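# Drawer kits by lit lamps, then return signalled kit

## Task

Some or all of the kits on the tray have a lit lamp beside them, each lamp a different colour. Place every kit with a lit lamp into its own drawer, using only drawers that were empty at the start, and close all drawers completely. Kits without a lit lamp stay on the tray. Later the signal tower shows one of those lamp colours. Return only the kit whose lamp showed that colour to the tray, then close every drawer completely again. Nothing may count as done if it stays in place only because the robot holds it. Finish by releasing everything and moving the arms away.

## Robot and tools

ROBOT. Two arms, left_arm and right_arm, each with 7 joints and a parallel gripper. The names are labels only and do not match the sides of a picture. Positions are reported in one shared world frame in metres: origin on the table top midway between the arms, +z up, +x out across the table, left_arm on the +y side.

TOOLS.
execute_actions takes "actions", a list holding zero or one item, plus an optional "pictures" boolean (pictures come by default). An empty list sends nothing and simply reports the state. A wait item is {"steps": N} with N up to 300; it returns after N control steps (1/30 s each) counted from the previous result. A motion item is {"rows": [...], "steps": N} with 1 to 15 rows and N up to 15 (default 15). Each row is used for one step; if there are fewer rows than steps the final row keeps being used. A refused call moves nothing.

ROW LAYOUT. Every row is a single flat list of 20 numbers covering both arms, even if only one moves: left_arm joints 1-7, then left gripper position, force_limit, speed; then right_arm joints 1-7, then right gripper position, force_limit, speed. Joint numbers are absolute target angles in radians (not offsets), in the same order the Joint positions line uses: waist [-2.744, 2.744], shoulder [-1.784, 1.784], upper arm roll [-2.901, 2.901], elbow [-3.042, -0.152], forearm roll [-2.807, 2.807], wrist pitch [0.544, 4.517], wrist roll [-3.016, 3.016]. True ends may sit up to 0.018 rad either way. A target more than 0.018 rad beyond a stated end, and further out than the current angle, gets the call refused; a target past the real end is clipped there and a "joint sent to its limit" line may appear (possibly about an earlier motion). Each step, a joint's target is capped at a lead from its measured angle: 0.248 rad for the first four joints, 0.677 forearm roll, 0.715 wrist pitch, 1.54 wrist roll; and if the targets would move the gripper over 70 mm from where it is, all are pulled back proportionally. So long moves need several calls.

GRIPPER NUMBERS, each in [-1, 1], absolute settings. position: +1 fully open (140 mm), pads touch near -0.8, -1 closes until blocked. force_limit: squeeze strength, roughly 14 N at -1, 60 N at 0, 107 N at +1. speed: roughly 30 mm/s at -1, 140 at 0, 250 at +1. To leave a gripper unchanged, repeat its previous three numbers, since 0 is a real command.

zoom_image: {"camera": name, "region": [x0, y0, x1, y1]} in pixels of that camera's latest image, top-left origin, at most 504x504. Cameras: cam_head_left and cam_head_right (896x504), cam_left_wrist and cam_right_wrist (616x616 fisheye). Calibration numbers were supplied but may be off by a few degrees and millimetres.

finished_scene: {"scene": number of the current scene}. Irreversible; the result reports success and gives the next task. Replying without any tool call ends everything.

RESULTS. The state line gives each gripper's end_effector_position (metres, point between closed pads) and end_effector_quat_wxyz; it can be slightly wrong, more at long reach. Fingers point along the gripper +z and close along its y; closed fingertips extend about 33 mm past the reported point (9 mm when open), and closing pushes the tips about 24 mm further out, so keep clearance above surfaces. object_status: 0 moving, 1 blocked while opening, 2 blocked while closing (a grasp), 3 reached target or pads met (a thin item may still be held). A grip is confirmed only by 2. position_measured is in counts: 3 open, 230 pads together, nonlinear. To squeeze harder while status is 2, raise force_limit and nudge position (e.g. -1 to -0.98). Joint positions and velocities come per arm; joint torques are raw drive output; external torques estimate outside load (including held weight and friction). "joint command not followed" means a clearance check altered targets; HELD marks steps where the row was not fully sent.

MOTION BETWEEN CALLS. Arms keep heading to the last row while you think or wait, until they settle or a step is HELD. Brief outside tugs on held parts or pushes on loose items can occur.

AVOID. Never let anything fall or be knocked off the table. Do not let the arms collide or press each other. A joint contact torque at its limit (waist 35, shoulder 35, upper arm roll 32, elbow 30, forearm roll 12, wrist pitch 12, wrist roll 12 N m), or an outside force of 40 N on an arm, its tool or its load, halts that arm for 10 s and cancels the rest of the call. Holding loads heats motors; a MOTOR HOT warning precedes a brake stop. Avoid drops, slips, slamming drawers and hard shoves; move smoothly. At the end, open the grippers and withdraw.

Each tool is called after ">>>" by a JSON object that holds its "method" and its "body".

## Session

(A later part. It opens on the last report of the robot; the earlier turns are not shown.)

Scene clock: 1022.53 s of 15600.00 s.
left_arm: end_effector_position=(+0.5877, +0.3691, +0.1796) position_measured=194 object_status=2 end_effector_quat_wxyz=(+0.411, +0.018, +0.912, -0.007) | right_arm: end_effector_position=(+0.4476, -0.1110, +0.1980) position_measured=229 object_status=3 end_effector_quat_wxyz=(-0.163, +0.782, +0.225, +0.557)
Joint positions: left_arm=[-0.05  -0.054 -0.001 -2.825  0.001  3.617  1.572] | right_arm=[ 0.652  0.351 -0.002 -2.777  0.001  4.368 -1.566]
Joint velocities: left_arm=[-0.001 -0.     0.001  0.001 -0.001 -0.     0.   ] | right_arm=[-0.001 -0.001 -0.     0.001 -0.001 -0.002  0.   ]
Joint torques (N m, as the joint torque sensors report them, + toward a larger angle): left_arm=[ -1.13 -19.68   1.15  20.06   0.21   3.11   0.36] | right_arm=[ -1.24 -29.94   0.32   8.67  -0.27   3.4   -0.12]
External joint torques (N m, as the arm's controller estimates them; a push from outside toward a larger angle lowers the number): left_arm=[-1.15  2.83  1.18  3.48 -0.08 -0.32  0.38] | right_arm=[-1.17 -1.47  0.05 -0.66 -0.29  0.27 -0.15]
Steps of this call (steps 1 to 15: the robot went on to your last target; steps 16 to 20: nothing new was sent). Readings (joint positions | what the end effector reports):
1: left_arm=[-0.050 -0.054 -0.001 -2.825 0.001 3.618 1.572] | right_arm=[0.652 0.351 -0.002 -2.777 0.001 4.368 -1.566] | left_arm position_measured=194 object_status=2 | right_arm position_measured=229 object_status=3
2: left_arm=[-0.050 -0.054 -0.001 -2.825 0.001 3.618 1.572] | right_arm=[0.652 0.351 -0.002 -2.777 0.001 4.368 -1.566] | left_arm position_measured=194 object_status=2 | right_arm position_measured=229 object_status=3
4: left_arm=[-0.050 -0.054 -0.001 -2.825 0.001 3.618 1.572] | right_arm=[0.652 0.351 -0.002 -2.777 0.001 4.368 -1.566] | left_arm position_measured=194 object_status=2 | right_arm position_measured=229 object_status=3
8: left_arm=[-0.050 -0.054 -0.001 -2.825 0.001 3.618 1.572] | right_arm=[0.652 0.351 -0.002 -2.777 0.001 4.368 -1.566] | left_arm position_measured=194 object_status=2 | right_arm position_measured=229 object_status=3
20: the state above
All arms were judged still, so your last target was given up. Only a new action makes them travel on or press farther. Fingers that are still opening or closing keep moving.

>>> {"method": "execute_actions", "body": {"actions": [{"rows":[[-0.051,-0.056,0,-2.826,0,3.615,1.578,-0.16,0,0,0.65,0.35,0,-2.778,0,4.37,-1.571,-0.8,0,0]],"steps":15}], "pictures": false}}

>>> {"method": "execute_actions", "body": {"actions": [{"rows":[[-0.049,-0.165,0,-2.953,0,3.63,1.578,-0.16,0,0,0.65,0.35,0,-2.778,0,4.37,-1.571,-0.8,0,0]],"steps":15}], "pictures": false}}

>>> {"method": "execute_actions", "body": {"actions": [{"rows":[[-0.049,-0.328,0,-2.943,0,3.457,1.578,-0.16,0,0,0.65,0.35,0,-2.778,0,4.37,-1.571,-0.8,0,0]],"steps":15}], "pictures": false}}

>>> {"method": "execute_actions", "body": {"actions": [{"rows":[[-0.05,-0.265,0,-2.882,0,3.455,1.578,-0.16,0,0,0.65,0.35,0,-2.778,0,4.37,-1.571,-0.8,0,0]],"steps":15}]}}

>>> {"method": "zoom_image", "body": {"camera": "cam_right_wrist", "region": [130, 160, 270, 280]}}

Scene clock: 1057.93 s of 15600.00 s.
left_arm: end_effector_position=(+0.5874, +0.3691, +0.1795) position_measured=149 object_status=3 end_effector_quat_wxyz=(+0.410, +0.018, +0.912, -0.007) | right_arm: end_effector_position=(+0.4476, -0.1110, +0.1980) position_measured=229 object_status=3 end_effector_quat_wxyz=(-0.163, +0.782, +0.225, +0.557)
Joint positions: left_arm=[-0.05  -0.054 -0.001 -2.826  0.001  3.617  1.572] | right_arm=[ 0.652  0.351 -0.002 -2.777  0.001  4.368 -1.566]
Joint velocities: left_arm=[-0.001 -0.001  0.     0.001  0.    -0.001  0.   ] | right_arm=[ 0.001 -0.     0.    -0.001 -0.001  0.     0.   ]
Joint torques (N m, as the joint torque sensors report them, + toward a larger angle): left_arm=[ -1.78 -23.08   1.21  16.06   0.35   3.15   0.37] | right_arm=[ -1.01 -30.57   0.43   8.8   -0.27   3.43  -0.12]
External joint torques (N m, as the arm's controller estimates them; a push from outside toward a larger angle lowers the number): left_arm=[-1.74 -0.6   1.3  -0.5   0.04 -0.28  0.39] | right_arm=[-1.07 -2.09  0.05 -0.47 -0.27  0.29 -0.15]
Steps of this call (steps 1 to 90: nothing new was sent; then 31.90 s passed at rest; steps 91 to 105: all 15 steps of this action). Readings (joint positions | what the end effector reports):
91: left_arm=[-0.050 -0.054 -0.001 -2.825 0.001 3.617 1.572] | right_arm=[0.652 0.351 -0.002 -2.777 0.001 4.368 -1.566] | left_arm position_measured=194 object_status=0 | right_arm position_measured=229 object_status=3
92: left_arm=[-0.050 -0.054 -0.001 -2.826 0.001 3.617 1.572] | right_arm=[0.652 0.351 -0.002 -2.777 0.001 4.368 -1.566] | left_arm position_measured=193 object_status=0 | right_arm position_measured=229 object_status=3
94: left_arm=[-0.050 -0.054 -0.001 -2.826 0.001 3.617 1.572] | right_arm=[0.652 0.351 -0.002 -2.777 0.001 4.368 -1.566] | left_arm position_measured=173 object_status=0 | right_arm position_measured=229 object_status=3
98: left_arm=[-0.050 -0.054 -0.001 -2.826 0.001 3.617 1.572] | right_arm=[0.652 0.351 -0.002 -2.777 0.001 4.368 -1.566] | left_arm position_measured=149 object_status=0 | right_arm position_measured=229 object_status=3
105: the state above

Scene clock: 1058.43 s of 15600.00 s.
left_arm: end_effector_position=(+0.5454, +0.3706, +0.1784) position_measured=149 object_status=3 end_effector_quat_wxyz=(+0.406, +0.018, +0.914, -0.007) | right_arm: end_effector_position=(+0.4476, -0.1110, +0.1980) position_measured=229 object_status=3 end_effector_quat_wxyz=(-0.163, +0.782, +0.225, +0.557)
Joint positions: left_arm=[-0.05  -0.163 -0.001 -2.951  0.001  3.625  1.572] | right_arm=[ 0.652  0.351 -0.002 -2.777  0.001  4.368 -1.566]
Joint velocities: left_arm=[ 0.001 -0.001 -0.001 -0.001  0.001  0.003 -0.   ] | right_arm=[ 0.     0.001 -0.    -0.001  0.001  0.001  0.001]
Joint torques (N m, as the joint torque sensors report them, + toward a larger angle): left_arm=[ -0.07 -19.91   0.87  14.87   0.22   4.12   0.38] | right_arm=[ -1.29 -30.02   0.52   9.26  -0.24   3.42  -0.15]
External joint torques (N m, as the arm's controller estimates them; a push from outside toward a larger angle lowers the number): left_arm=[-0.06 -1.55  1.03 -1.45 -0.07  0.69  0.4 ] | right_arm=[-1.25 -1.63  0.23  0.02 -0.26  0.28 -0.18]
Steps of this call (steps 1 to 15: all 15 steps of this action). Readings (joint positions | what the end effector reports):
1: left_arm=[-0.050 -0.079 -0.001 -2.854 0.001 3.618 1.572] | right_arm=[0.652 0.351 -0.002 -2.777 0.001 4.368 -1.566] | left_arm position_measured=149 object_status=3 | right_arm position_measured=229 object_status=3
2: left_arm=[-0.050 -0.109 -0.001 -2.889 0.001 3.620 1.572] | right_arm=[0.652 0.351 -0.002 -2.777 0.001 4.368 -1.566] | left_arm position_measured=149 object_status=3 | right_arm position_measured=229 object_status=3
4: left_arm=[-0.050 -0.142 -0.001 -2.927 0.001 3.622 1.572] | right_arm=[0.652 0.351 -0.002 -2.777 0.001 4.368 -1.566] | left_arm position_measured=149 object_status=3 | right_arm position_measured=229 object_status=3
8: left_arm=[-0.050 -0.160 -0.001 -2.948 0.001 3.624 1.572] | right_arm=[0.652 0.351 -0.002 -2.777 0.001 4.368 -1.566] | left_arm position_measured=149 object_status=3 | right_arm position_measured=229 object_status=3
15: the state above

Scene clock: 1058.93 s of 15600.00 s.
left_arm: end_effector_position=(+0.5487, +0.3706, +0.2252) position_measured=149 object_status=3 end_effector_quat_wxyz=(+0.414, +0.018, +0.910, -0.007) | right_arm: end_effector_position=(+0.4476, -0.1110, +0.1980) position_measured=229 object_status=3 end_effector_quat_wxyz=(-0.163, +0.782, +0.225, +0.557)
Joint positions: left_arm=[-0.05  -0.326 -0.001 -2.941  0.001  3.47   1.572] | right_arm=[ 0.652  0.351 -0.002 -2.777  0.001  4.368 -1.566]
Joint velocities: left_arm=[-0.001 -0.    -0.    -0.001  0.001 -0.053  0.001] | right_arm=[-0.001  0.     0.001 -0.    -0.001  0.001  0.001]
Joint torques (N m, as the joint torque sensors report them, + toward a larger angle): left_arm=[  0.35 -16.53   0.3   18.     0.3    2.89   0.35] | right_arm=[ -0.9  -30.29   0.55   8.82  -0.27   3.45  -0.15]
External joint torques (N m, as the arm's controller estimates them; a push from outside toward a larger angle lowers the number): left_arm=[ 0.36 -0.97  0.6  -1.24 -0.12 -0.57  0.37] | right_arm=[-0.91 -1.82  0.22 -0.44 -0.28  0.31 -0.18]
Steps of this call (steps 1 to 15: all 15 steps of this action). Readings (joint positions | what the end effector reports):
1: left_arm=[-0.050 -0.193 -0.001 -2.956 0.001 3.593 1.572] | right_arm=[0.652 0.351 -0.002 -2.777 0.001 4.368 -1.566] | left_arm position_measured=149 object_status=3 | right_arm position_measured=229 object_status=3
2: left_arm=[-0.050 -0.237 -0.001 -2.955 0.001 3.568 1.572] | right_arm=[0.652 0.351 -0.002 -2.777 0.001 4.368 -1.566] | left_arm position_measured=149 object_status=3 | right_arm position_measured=229 object_status=3
4: left_arm=[-0.050 -0.295 -0.001 -2.944 0.001 3.536 1.572] | right_arm=[0.652 0.351 -0.002 -2.777 0.001 4.368 -1.566] | left_arm position_measured=149 object_status=3 | right_arm position_measured=229 object_status=3
8: left_arm=[-0.050 -0.324 -0.001 -2.940 0.001 3.497 1.572] | right_arm=[0.652 0.351 -0.002 -2.777 0.001 4.368 -1.566] | left_arm position_measured=149 object_status=3 | right_arm position_measured=229 object_status=3
15: the state above

Scene clock: 1059.43 s of 15600.00 s.
left_arm: end_effector_position=(+0.5660, +0.3700, +0.2225) position_measured=149 object_status=3 end_effector_quat_wxyz=(+0.409, +0.018, +0.912, -0.007) | right_arm: end_effector_position=(+0.4476, -0.1110, +0.1980) position_measured=229 object_status=3 end_effector_quat_wxyz=(-0.163, +0.782, +0.225, +0.557)
Joint positions: left_arm=[-0.05  -0.267 -0.001 -2.884  0.001  3.46   1.572] | right_arm=[ 0.652  0.351 -0.002 -2.777  0.001  4.368 -1.566]
Joint velocities: left_arm=[ 0.     0.001  0.001  0.002 -0.    -0.004 -0.001] | right_arm=[ 0.     0.     0.001  0.    -0.     0.001 -0.001]
Joint torques (N m, as the joint torque sensors report them, + toward a larger angle): left_arm=[ -0.73 -16.87   1.33  20.29   0.26   2.98   0.37] | right_arm=[ -1.04 -30.12   0.98   9.05  -0.25   3.39  -0.08]
External joint torques (N m, as the arm's controller estimates them; a push from outside toward a larger angle lowers the number): left_arm=[-0.72  0.73  1.58  1.09 -0.15 -0.47  0.4 ] | right_arm=[-1.03 -1.64  0.66 -0.27 -0.26  0.25 -0.1 ]
Steps of this call (steps 1 to 15: all 15 steps of this action). Readings (joint positions | what the end effector reports):
1: left_arm=[-0.050 -0.313 -0.001 -2.928 0.001 3.468 1.572] | right_arm=[0.652 0.351 -0.002 -2.777 0.001 4.368 -1.566] | left_arm position_measured=149 object_status=3 | right_arm position_measured=229 object_status=3
2: left_arm=[-0.050 -0.296 -0.001 -2.912 0.001 3.467 1.572] | right_arm=[0.652 0.351 -0.002 -2.777 0.001 4.368 -1.566] | left_arm position_measured=149 object_status=3 | right_arm position_measured=229 object_status=3
4: left_arm=[-0.050 -0.278 -0.001 -2.895 0.001 3.464 1.572] | right_arm=[0.652 0.351 -0.002 -2.777 0.001 4.368 -1.566] | left_arm position_measured=149 object_status=3 | right_arm position_measured=229 object_status=3
8: left_arm=[-0.050 -0.269 -0.001 -2.885 0.001 3.461 1.572] | right_arm=[0.652 0.351 -0.002 -2.777 0.001 4.368 -1.566] | left_arm position_measured=149 object_status=3 | right_arm position_measured=229 object_status=3
15: the state above
camera_calibration (this result's frames):
cam_left_wrist: T_world_to_cam=[[0.185113, 0.979207, 0.0829884, -0.477299], [0.28032, -0.133554, 0.95057, -0.307679], [0.941888, -0.1527, -0.299214, -0.219398], [0, 0, 0, 1]] pos_world=[0.381251, 0.39278, 0.266434]
cam_right_wrist: T_world_to_cam=[[0.520616, -0.853791, 0.000035046, -0.330676], [-0.57013, -0.347679, -0.74436, 0.355279], [0.63554, 0.387506, -0.667779, 0.0670181], [0, 0, 0, 1]] pos_world=[0.332118, -0.184775, 0.30922]

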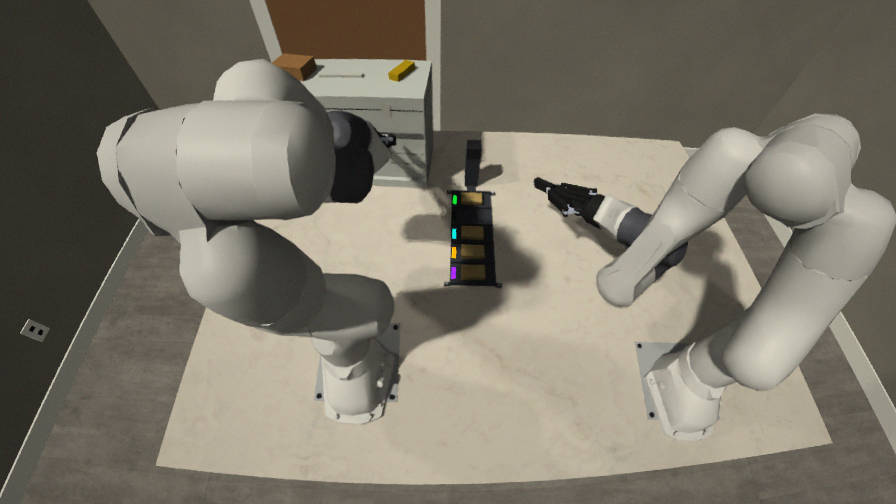

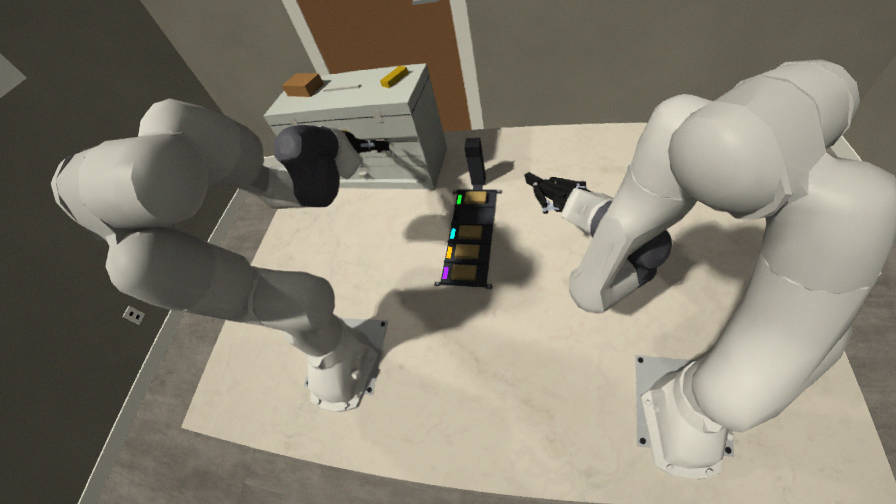

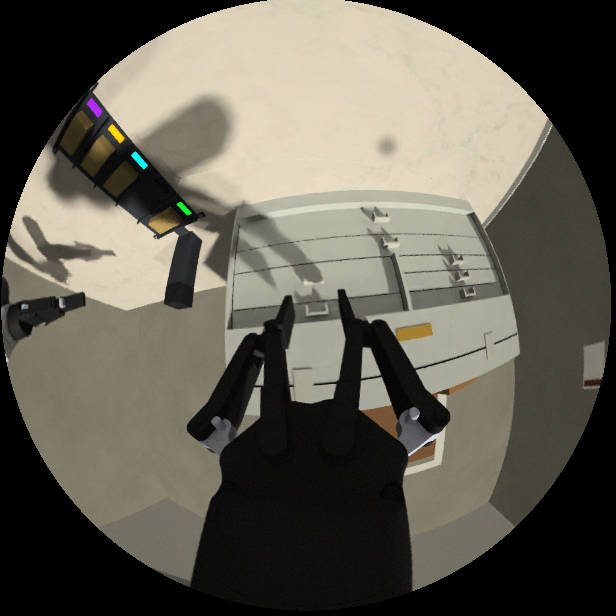

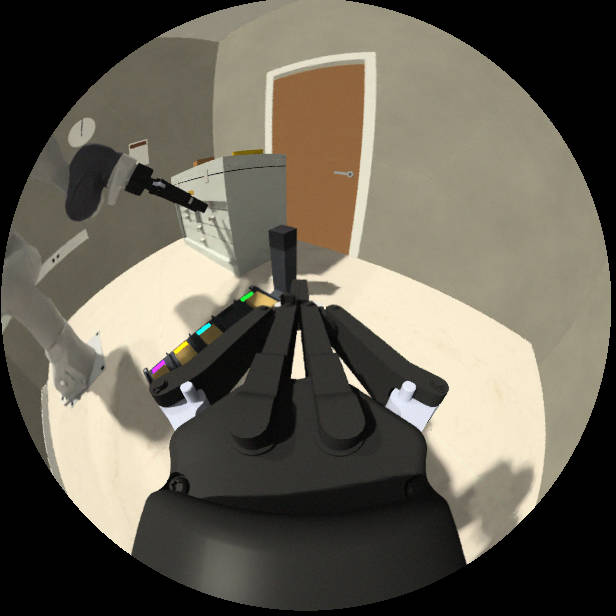

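Region (130, 160, 270, 280) of cam_right_wrist's 616x616 image, scaled by 3.600, with more detail than that image has; it fills the top 432 rows of this view, and the rest is white.

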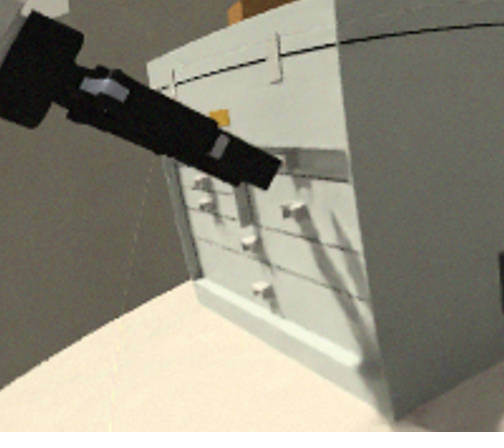

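>>> {"method": "execute_actions", "body": {"actions": [{"rows":[[-0.051,-0.235,0,-2.852,0,3.455,1.578,-0.16,0,0,0.65,0.35,0,-2.778,0,4.37,-1.571,-0.8,0,0]],"steps":12}], "pictures": false}}

>>> {"method": "execute_actions", "body": {"actions": [{"rows":[[-0.051,-0.203,0,-2.821,0,3.452,1.578,-0.16,0,0,0.65,0.35,0,-2.778,0,4.37,-1.571,-0.8,0,0]],"steps":15}]}}

>>> {"method": "zoom_image", "body": {"camera": "cam_right_wrist", "region": [130, 160, 270, 280]}}

Scene clock: 1068.87 s of 15600.00 s.
left_arm: end_effector_position=(+0.5756, +0.3696, +0.2223) position_measured=149 object_status=3 end_effector_quat_wxyz=(+0.409, +0.018, +0.912, -0.007) | right_arm: end_effector_position=(+0.4476, -0.1110, +0.1980) position_measured=229 object_status=3 end_effector_quat_wxyz=(-0.163, +0.782, +0.225, +0.557)
Joint positions: left_arm=[-0.05  -0.237 -0.001 -2.854  0.001  3.459  1.572] | right_arm=[ 0.652  0.351 -0.002 -2.777  0.001  4.368 -1.566]
Joint velocities: left_arm=[-0.001  0.002  0.001  0.003  0.001  0.001  0.   ] | right_arm=[-0.    -0.001  0.001 -0.001 -0.001  0.    -0.001]
Joint torques (N m, as the joint torque sensors report them, + toward a larger angle): left_arm=[ -0.78 -16.92   0.5   19.08   0.34   2.88   0.31] | right_arm=[ -0.95 -30.39   0.67   8.74  -0.27   3.42  -0.17]
External joint torques (N m, as the arm's controller estimates them; a push from outside toward a larger angle lowers the number): left_arm=[-0.81  1.71  0.68 -0.03 -0.06 -0.56  0.33] | right_arm=[-0.96 -1.93  0.34 -0.51 -0.28  0.28 -0.2 ]
Steps of this call (steps 1 to 15: the robot went on to your last target; steps 16 to 90: nothing new was sent; then 6.03 s passed at rest; steps 91 to 102: all 12 steps of this action). Readings (joint positions | what the end effector reports):
91: left_arm=[-0.050 -0.260 -0.001 -2.877 0.001 3.459 1.572] | right_arm=[0.652 0.351 -0.002 -2.777 0.001 4.368 -1.566] | left_arm position_measured=149 object_status=3 | right_arm position_measured=229 object_status=3
92: left_arm=[-0.050 -0.252 -0.001 -2.868 0.001 3.459 1.572] | right_arm=[0.652 0.351 -0.002 -2.777 0.001 4.368 -1.566] | left_arm position_measured=149 object_status=3 | right_arm position_measured=229 object_status=3
94: left_arm=[-0.050 -0.243 -0.001 -2.859 0.001 3.459 1.572] | right_arm=[0.652 0.351 -0.002 -2.777 0.001 4.368 -1.566] | left_arm position_measured=149 object_status=3 | right_arm position_measured=229 object_status=3
98: left_arm=[-0.050 -0.238 -0.001 -2.855 0.001 3.459 1.572] | right_arm=[0.652 0.351 -0.002 -2.777 0.001 4.368 -1.566] | left_arm position_measured=149 object_status=3 | right_arm position_measured=229 object_status=3
102: the state above

Scene clock: 1069.37 s of 15600.00 s.
left_arm: end_effector_position=(+0.5853, +0.3692, +0.2206) position_measured=149 object_status=3 end_effector_quat_wxyz=(+0.407, +0.018, +0.913, -0.007) | right_arm: end_effector_position=(+0.4476, -0.1110, +0.1980) position_measured=229 object_status=3 end_effector_quat_wxyz=(-0.163, +0.782, +0.225, +0.557)
Joint positions: left_arm=[-0.05  -0.205 -0.001 -2.823  0.001  3.456  1.572] | right_arm=[ 0.652  0.351 -0.002 -2.777  0.001  4.368 -1.566]
Joint velocities: left_arm=[-0.001  0.001  0.001  0.002  0.002 -0.001 -0.001] | right_arm=[ 0.    -0.001 -0.001  0.001  0.     0.     0.   ]
Joint torques (N m, as the joint torque sensors report them, + toward a larger angle): left_arm=[ -0.64 -18.77   0.86  19.07   0.44   2.85   0.38] | right_arm=[ -0.93 -30.11   0.32   8.93  -0.24   3.41  -0.17]
External joint torques (N m, as the arm's controller estimates them; a push from outside toward a larger angle lowers the number): left_arm=[-0.63  0.92  1.06 -0.08  0.02 -0.58  0.4 ] | right_arm=[-0.85 -1.62  0.06 -0.4  -0.26  0.27 -0.19]
Steps of this call (steps 1 to 15: all 15 steps of this action). Readings (joint positions | what the end effector reports):
1: left_arm=[-0.050 -0.230 -0.001 -2.846 0.001 3.459 1.572] | right_arm=[0.652 0.351 -0.002 -2.777 0.001 4.368 -1.566] | left_arm position_measured=149 object_status=3 | right_arm position_measured=229 object_status=3
2: left_arm=[-0.050 -0.221 -0.001 -2.838 0.001 3.458 1.572] | right_arm=[0.652 0.351 -0.002 -2.777 0.001 4.368 -1.566] | left_arm position_measured=149 object_status=3 | right_arm position_measured=229 object_status=3
4: left_arm=[-0.050 -0.211 -0.001 -2.829 0.001 3.458 1.572] | right_arm=[0.652 0.351 -0.002 -2.777 0.001 4.368 -1.566] | left_arm position_measured=149 object_status=3 | right_arm position_measured=229 object_status=3
8: left_arm=[-0.050 -0.206 -0.001 -2.824 0.001 3.457 1.572] | right_arm=[0.652 0.351 -0.002 -2.777 0.001 4.368 -1.566] | left_arm position_measured=149 object_status=3 | right_arm position_measured=229 object_status=3
15: the state above
camera_calibration (this result's frames):
cam_left_wrist: T_world_to_cam=[[0.18547, 0.979201, 0.0822589, -0.480048], [0.284476, -0.133631, 0.949324, -0.313468], [0.940571, -0.15267, -0.303344, -0.236603], [0, 0, 0, 1]] pos_world=[0.400751, 0.392052, 0.265299]
cam_right_wrist: T_world_to_cam=[[0.520616, -0.853791, 0.0000349332, -0.330676], [-0.57013, -0.347679, -0.74436, 0.355279], [0.63554, 0.387506, -0.667779, 0.0670181], [0, 0, 0, 1]] pos_world=[0.332118, -0.184775, 0.30922]

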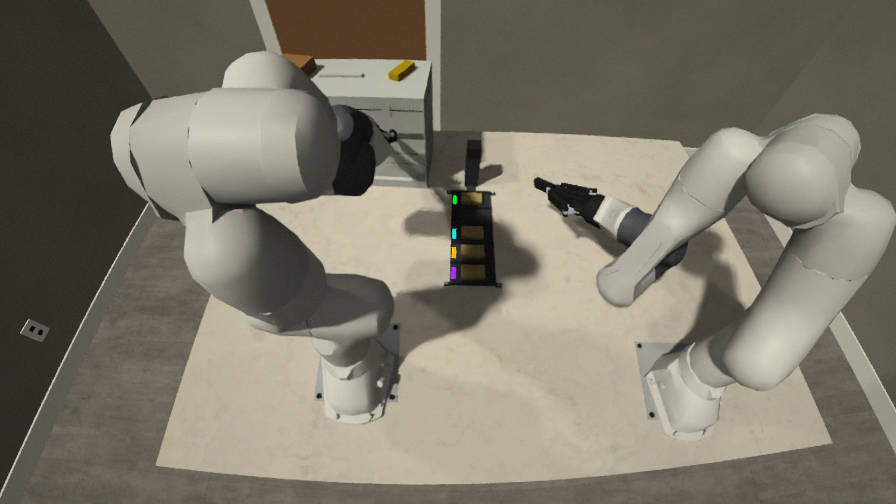

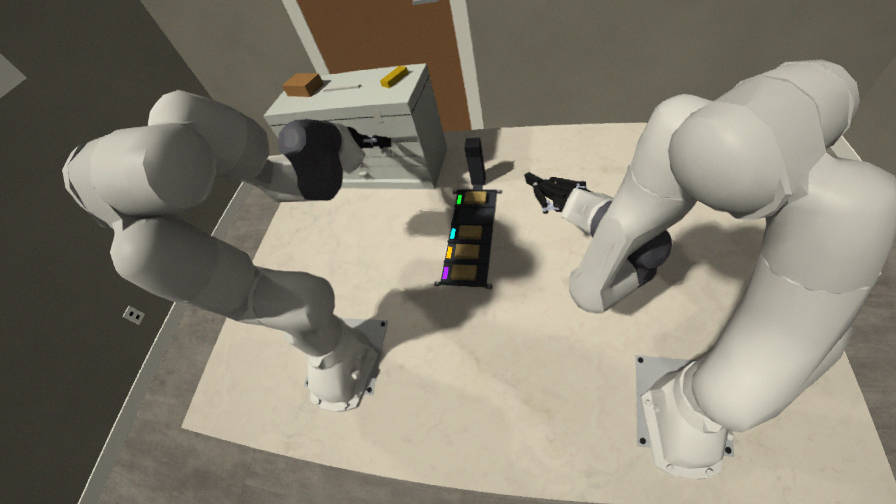

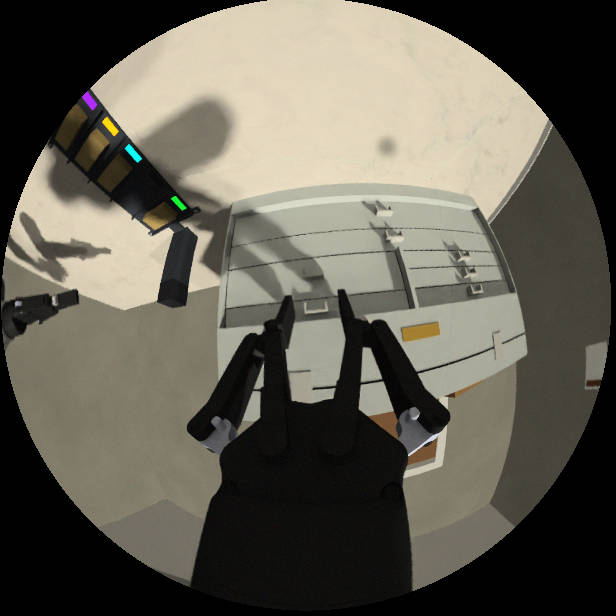

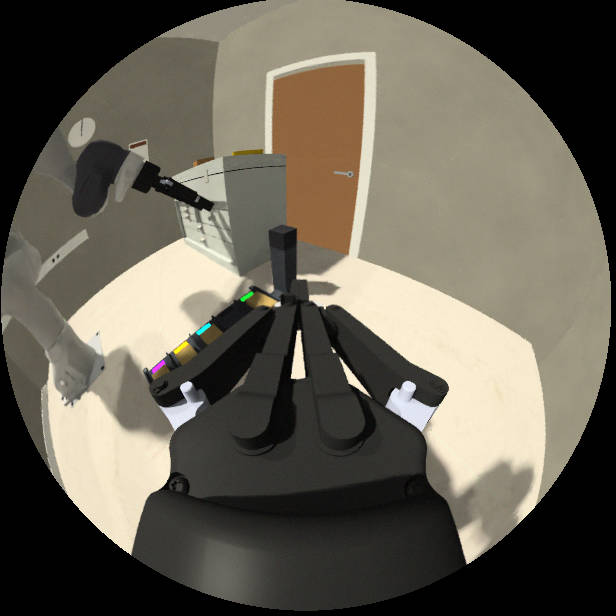

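Region (130, 160, 270, 280) of cam_right_wrist's 616x616 image, scaled by 3.600, with more detail than that image has; it fills the top 432 rows of this view, and the rest is white.

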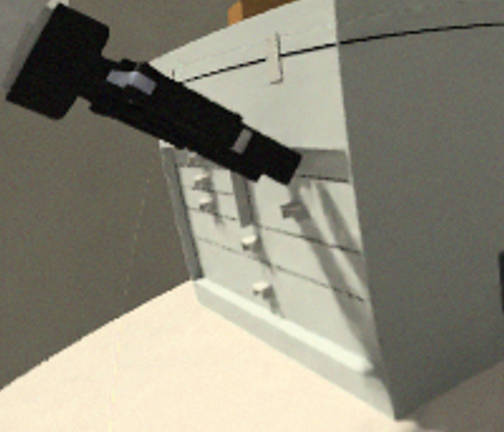

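>>> {"method": "execute_actions", "body": {"actions": [{"rows":[[-0.051,-0.203,0,-2.818,0,3.455,1.578,-1,0,-0.5,0.65,0.35,0,-2.778,0,4.37,-1.571,-0.8,0,0]],"steps":15}], "pictures": false}}

>>> {"method": "execute_actions", "body": {"actions": [{"steps":15}], "pictures": false}}

Scene clock: 1075.80 s of 15600.00 s.
left_arm: end_effector_position=(+0.5864, +0.3685, +0.2218) position_measured=194 object_status=0 end_effector_quat_wxyz=(+0.408, +0.019, +0.913, -0.007) | right_arm: end_effector_position=(+0.4476, -0.1110, +0.1980) position_measured=229 object_status=3 end_effector_quat_wxyz=(-0.163, +0.782, +0.225, +0.557)
Joint positions: left_arm=[-0.051 -0.205 -0.001 -2.82   0.001  3.456  1.572] | right_arm=[ 0.652  0.351 -0.002 -2.777  0.001  4.368 -1.566]
Joint velocities: left_arm=[-0.001  0.002  0.     0.001 -0.001  0.     0.   ] | right_arm=[ 0.     0.001 -0.001 -0.001  0.     0.    -0.   ]
Joint torques (N m, as the joint torque sensors report them, + toward a larger angle): left_arm=[ -0.96 -18.48   0.63  19.48   0.29   3.37   0.34] | right_arm=[ -0.87 -30.52   0.33   8.79  -0.24   3.41  -0.12]
External joint torques (N m, as the arm's controller estimates them; a push from outside toward a larger angle lowers the number): left_arm=[-0.94  1.26  0.83  0.34 -0.13 -0.07  0.36] | right_arm=[-0.84 -2.14  0.03 -0.45 -0.26  0.28 -0.14]
Steps of this call (steps 1 to 15: the robot went on to your last target; steps 16 to 90: nothing new was sent; then 2.93 s passed at rest; steps 91 to 105: all 15 steps of this action). Readings (joint positions | what the end effector reports):
91: left_arm=[-0.050 -0.205 -0.001 -2.822 0.001 3.456 1.572] | right_arm=[0.652 0.351 -0.002 -2.777 0.001 4.368 -1.566] | left_arm position_measured=149 object_status=0 | right_arm position_measured=229 object_status=3
92: left_arm=[-0.050 -0.205 -0.001 -2.821 0.001 3.456 1.572] | right_arm=[0.652 0.351 -0.002 -2.777 0.001 4.368 -1.566] | left_arm position_measured=153 object_status=0 | right_arm position_measured=229 object_status=3
94: left_arm=[-0.050 -0.205 -0.001 -2.820 0.001 3.456 1.572] | right_arm=[0.652 0.351 -0.002 -2.777 0.001 4.368 -1.566] | left_arm position_measured=162 object_status=0 | right_arm position_measured=229 object_status=3
98: left_arm=[-0.050 -0.205 -0.001 -2.820 0.001 3.456 1.572] | right_arm=[0.652 0.351 -0.002 -2.777 0.001 4.368 -1.566] | left_arm position_measured=181 object_status=0 | right_arm position_measured=229 object_status=3
105: the state above

Scene clock: 1076.30 s of 15600.00 s.
left_arm: end_effector_position=(+0.5864, +0.3685, +0.2218) position_measured=194 object_status=2 end_effector_quat_wxyz=(+0.408, +0.019, +0.913, -0.007) | right_arm: end_effector_position=(+0.4476, -0.1110, +0.1980) position_measured=229 object_status=3 end_effector_quat_wxyz=(-0.163, +0.782, +0.225, +0.557)
Joint positions: left_arm=[-0.051 -0.205 -0.001 -2.82   0.001  3.456  1.572] | right_arm=[ 0.652  0.351 -0.002 -2.777  0.001  4.368 -1.566]
Joint velocities: left_arm=[ 0.001 -0.001 -0.001  0.001 -0.001  0.001  0.001] | right_arm=[-0.001 -0.001 -0.     0.    -0.001  0.     0.   ]
Joint torques (N m, as the joint torque sensors report them, + toward a larger angle): left_arm=[ -1.12 -18.07   1.36  20.33   0.27   3.42   0.39] | right_arm=[ -1.07 -30.35   0.5    8.85  -0.25   3.42  -0.13]
External joint torques (N m, as the arm's controller estimates them; a push from outside toward a larger angle lowers the number): left_arm=[-1.05  1.73  1.61  1.12 -0.15 -0.03  0.41] | right_arm=[-1.02 -1.9   0.22 -0.43 -0.28  0.28 -0.15]
Steps of this call (steps 1 to 15: the robot went on to your last target). Readings (joint positions | what the end effector reports):
1: left_arm=[-0.051 -0.205 -0.001 -2.820 0.001 3.456 1.572] | right_arm=[0.652 0.351 -0.002 -2.777 0.001 4.368 -1.566] | left_arm position_measured=194 object_status=2 | right_arm position_measured=229 object_status=3
2: left_arm=[-0.051 -0.205 -0.001 -2.820 0.001 3.456 1.572] | right_arm=[0.652 0.351 -0.002 -2.777 0.001 4.368 -1.566] | left_arm position_measured=194 object_status=2 | right_arm position_measured=229 object_status=3
4: left_arm=[-0.051 -0.205 -0.001 -2.820 0.001 3.456 1.572] | right_arm=[0.652 0.351 -0.002 -2.777 0.001 4.368 -1.566] | left_arm position_measured=194 object_status=2 | right_arm position_measured=229 object_status=3
8: left_arm=[-0.051 -0.205 -0.001 -2.820 0.001 3.456 1.572] | right_arm=[0.652 0.351 -0.002 -2.777 0.001 4.368 -1.566] | left_arm position_measured=194 object_status=2 | right_arm position_measured=229 object_status=3
15: the state above
All arms were judged still, so your last target was given up. Only a new action makes them travel on or press farther. Fingers that are still opening or closing keep moving.

>>> {"method": "execute_actions", "body": {"actions": [{"rows":[[-0.05,-0.265,0,-2.882,0,3.457,1.578,-1,0,-0.5,0.65,0.35,0,-2.778,0,4.37,-1.571,-0.8,0,0]],"steps":12}], "pictures": false}}

>>> {"method": "execute_actions", "body": {"actions": [{"rows":[[-0.049,-0.328,0,-2.943,0,3.457,1.578,-1,0,-0.5,0.65,0.35,0,-2.778,0,4.37,-1.571,-0.8,0,0]],"steps":12}], "pictures": false}}

>>> {"method": "execute_actions", "body": {"actions": [{"rows":[[-0.047,-0.398,0,-3.004,0,3.447,1.578,-1,0,-0.5,0.65,0.35,0,-2.778,0,4.37,-1.571,-0.8,0,0]],"steps":15}]}}

>>> {"method": "zoom_image", "body": {"camera": "cam_head_right", "region": [260, 100, 460, 200]}}

Scene clock: 1095.30 s of 15600.00 s.
left_arm: end_effector_position=(+0.5673, +0.3696, +0.2222) position_measured=194 object_status=2 end_effector_quat_wxyz=(+0.408, +0.018, +0.913, -0.007) | right_arm: end_effector_position=(+0.4476, -0.1110, +0.1980) position_measured=229 object_status=3 end_effector_quat_wxyz=(-0.163, +0.782, +0.225, +0.557)
Joint positions: left_arm=[-0.051 -0.263 -0.001 -2.878  0.001  3.456  1.572] | right_arm=[ 0.652  0.351 -0.002 -2.777  0.001  4.368 -1.566]
Joint velocities: left_arm=[-0.    -0.004 -0.001 -0.004  0.     0.    -0.001] | right_arm=[-0.     0.    -0.001  0.    -0.001 -0.    -0.   ]
Joint torques (N m, as the joint torque sensors report them, + toward a larger angle): left_arm=[  0.11 -18.09   0.2   17.16   0.43   3.58   0.35] | right_arm=[ -0.81 -29.95   0.3    8.95  -0.2    3.43  -0.1 ]
External joint torques (N m, as the arm's controller estimates them; a push from outside toward a larger angle lowers the number): left_arm=[ 0.12 -0.43  0.45 -2.03  0.02  0.14  0.37] | right_arm=[-0.8  -1.52 -0.02 -0.35 -0.21  0.29 -0.12]
Steps of this call (steps 1 to 90: nothing new was sent; then 15.60 s passed at rest; steps 91 to 102: all 12 steps of this action). Readings (joint positions | what the end effector reports):
91: left_arm=[-0.051 -0.218 -0.001 -2.833 0.001 3.456 1.572] | right_arm=[0.652 0.351 -0.002 -2.777 0.001 4.368 -1.566] | left_arm position_measured=194 object_status=2 | right_arm position_measured=229 object_status=3
92: left_arm=[-0.051 -0.234 -0.001 -2.850 0.001 3.456 1.572] | right_arm=[0.652 0.351 -0.002 -2.777 0.001 4.368 -1.566] | left_arm position_measured=194 object_status=2 | right_arm position_measured=229 object_status=3
94: left_arm=[-0.051 -0.252 -0.001 -2.868 0.001 3.456 1.572] | right_arm=[0.652 0.351 -0.002 -2.777 0.001 4.368 -1.566] | left_arm position_measured=194 object_status=2 | right_arm position_measured=229 object_status=3
98: left_arm=[-0.051 -0.262 -0.001 -2.877 0.001 3.456 1.572] | right_arm=[0.652 0.351 -0.002 -2.777 0.001 4.368 -1.566] | left_arm position_measured=194 object_status=2 | right_arm position_measured=229 object_status=3
102: the state above

Scene clock: 1095.70 s of 15600.00 s.
left_arm: end_effector_position=(+0.5476, +0.3707, +0.2224) position_measured=194 object_status=2 end_effector_quat_wxyz=(+0.409, +0.018, +0.912, -0.007) | right_arm: end_effector_position=(+0.4476, -0.1110, +0.1980) position_measured=229 object_status=3 end_effector_quat_wxyz=(-0.163, +0.782, +0.225, +0.557)
Joint positions: left_arm=[-0.05  -0.326 -0.001 -2.94   0.001  3.456  1.572] | right_arm=[ 0.652  0.351 -0.002 -2.777  0.001  4.368 -1.566]
Joint velocities: left_arm=[-0.001 -0.003 -0.001 -0.003 -0.001 -0.     0.001] | right_arm=[-0.001  0.     0.002  0.001  0.    -0.     0.   ]
Joint torques (N m, as the joint torque sensors report them, + toward a larger angle): left_arm=[  0.23 -15.62   1.24  16.64   0.41   3.61   0.35] | right_arm=[ -1.02 -30.44   0.2    8.91  -0.28   3.38  -0.15]
External joint torques (N m, as the arm's controller estimates them; a push from outside toward a larger angle lowers the number): left_arm=[ 0.26 -0.12  1.57 -2.65 -0.01  0.17  0.37] | right_arm=[-1.   -1.98 -0.1  -0.4  -0.3   0.25 -0.18]
Steps of this call (steps 1 to 12: all 12 steps of this action). Readings (joint positions | what the end effector reports):
1: left_arm=[-0.051 -0.277 -0.001 -2.892 0.001 3.456 1.572] | right_arm=[0.652 0.351 -0.002 -2.777 0.001 4.368 -1.566] | left_arm position_measured=194 object_status=2 | right_arm position_measured=229 object_status=3
2: left_arm=[-0.050 -0.295 -0.001 -2.909 0.001 3.456 1.572] | right_arm=[0.652 0.351 -0.002 -2.777 0.001 4.368 -1.566] | left_arm position_measured=194 object_status=2 | right_arm position_measured=229 object_status=3
4: left_arm=[-0.050 -0.314 -0.001 -2.928 0.001 3.456 1.572] | right_arm=[0.652 0.351 -0.002 -2.777 0.001 4.368 -1.566] | left_arm position_measured=194 object_status=2 | right_arm position_measured=229 object_status=3
8: left_arm=[-0.050 -0.324 -0.001 -2.938 0.001 3.456 1.572] | right_arm=[0.652 0.351 -0.002 -2.777 0.001 4.368 -1.566] | left_arm position_measured=194 object_status=2 | right_arm position_measured=229 object_status=3
12: the state above

Scene clock: 1096.20 s of 15600.00 s.
left_arm: end_effector_position=(+0.5275, +0.3718, +0.2226) position_measured=194 object_status=2 end_effector_quat_wxyz=(+0.410, +0.018, +0.912, -0.007) | right_arm: end_effector_position=(+0.4476, -0.1110, +0.1980) position_measured=229 object_status=3 end_effector_quat_wxyz=(-0.163, +0.782, +0.225, +0.557)
Joint positions: left_arm=[-0.049 -0.395 -0.001 -3.002  0.001  3.451  1.572] | right_arm=[ 0.652  0.351 -0.002 -2.777  0.001  4.368 -1.566]
Joint velocities: left_arm=[-0.001 -0.001  0.002 -0.001 -0.001 -0.001  0.   ] | right_arm=[-0.     0.     0.    -0.     0.     0.     0.001]
Joint torques (N m, as the joint torque sensors report them, + toward a larger angle): left_arm=[  0.37 -14.68   0.51  17.31   0.35   2.92   0.45] | right_arm=[ -0.82 -30.44   0.49   9.02  -0.23   3.41  -0.15]
External joint torques (N m, as the arm's controller estimates them; a push from outside toward a larger angle lowers the number): left_arm=[ 0.34 -1.49  0.84 -2.   -0.06 -0.51  0.47] | right_arm=[-0.79 -1.95  0.19 -0.31 -0.25  0.26 -0.17]
Steps of this call (steps 1 to 15: all 15 steps of this action). Readings (joint positions | what the end effector reports):
1: left_arm=[-0.050 -0.341 -0.001 -2.954 0.001 3.456 1.572] | right_arm=[0.652 0.351 -0.002 -2.777 0.001 4.368 -1.566] | left_arm position_measured=194 object_status=2 | right_arm position_measured=229 object_status=3
2: left_arm=[-0.050 -0.361 -0.001 -2.971 0.001 3.454 1.572] | right_arm=[0.652 0.351 -0.002 -2.777 0.001 4.368 -1.566] | left_arm position_measured=194 object_status=2 | right_arm position_measured=229 object_status=3
4: left_arm=[-0.050 -0.382 -0.001 -2.990 0.001 3.453 1.572] | right_arm=[0.652 0.351 -0.002 -2.777 0.001 4.368 -1.566] | left_arm position_measured=194 object_status=2 | right_arm position_measured=229 object_status=3
8: left_arm=[-0.050 -0.393 -0.001 -3.000 0.001 3.452 1.572] | right_arm=[0.652 0.351 -0.002 -2.777 0.001 4.368 -1.566] | left_arm position_measured=194 object_status=2 | right_arm position_measured=229 object_status=3
15: the state above
camera_calibration (this result's frames):
cam_left_wrist: T_world_to_cam=[[0.184459, 0.979286, 0.083507, -0.471733], [0.278627, -0.133583, 0.951064, -0.29593], [0.942519, -0.152165, -0.297496, -0.183778], [0, 0, 0, 1]] pos_world=[0.342684, 0.394466, 0.266168]
cam_right_wrist: T_world_to_cam=[[0.520616, -0.853791, 0.0000349642, -0.330676], [-0.57013, -0.347679, -0.74436, 0.355279], [0.63554, 0.387506, -0.667779, 0.0670181], [0, 0, 0, 1]] pos_world=[0.332118, -0.184775, 0.30922]

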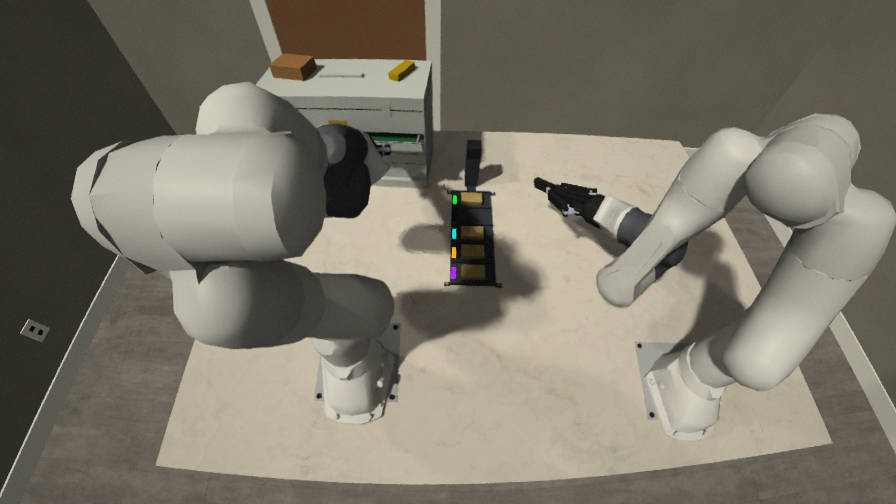

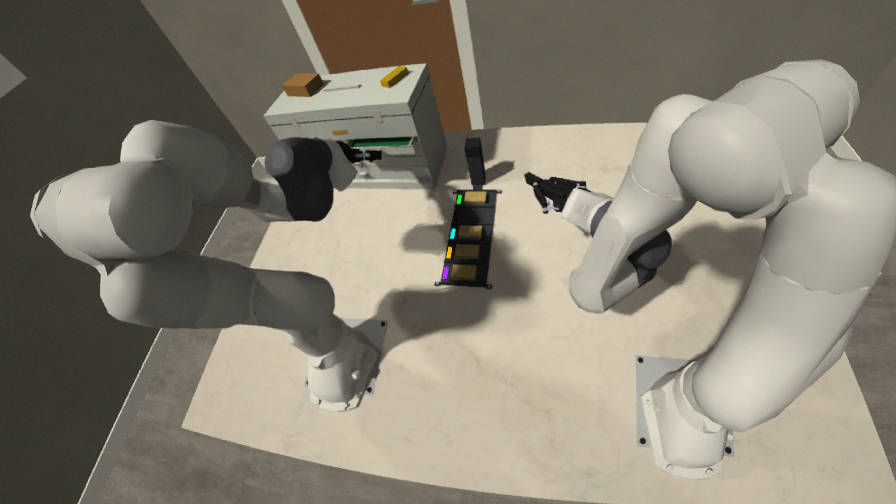

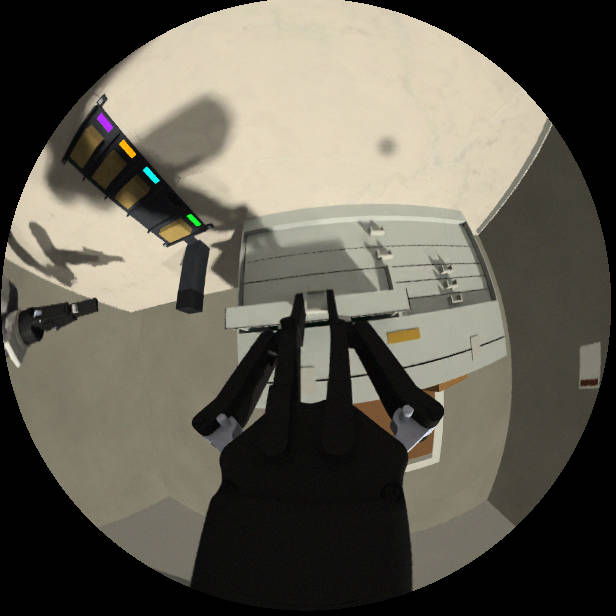

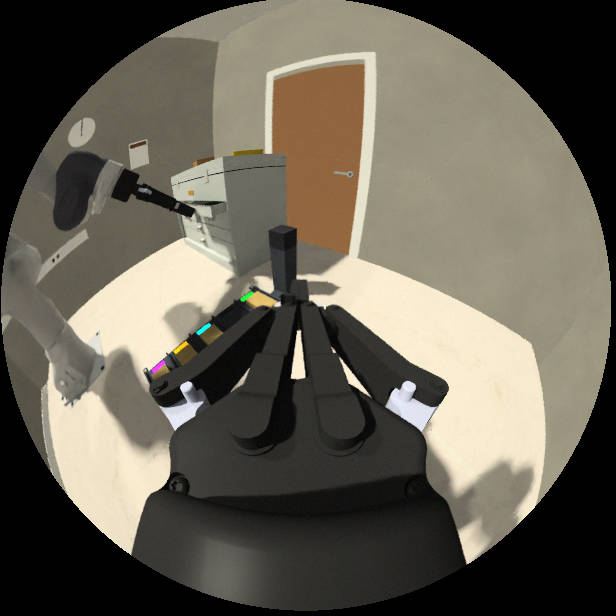

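Region (260, 100, 460, 200) of cam_head_right's 896x504 image, scaled by 2.520, with more detail than that image has.

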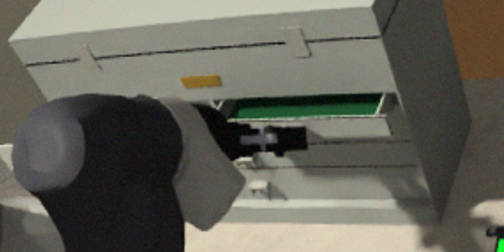

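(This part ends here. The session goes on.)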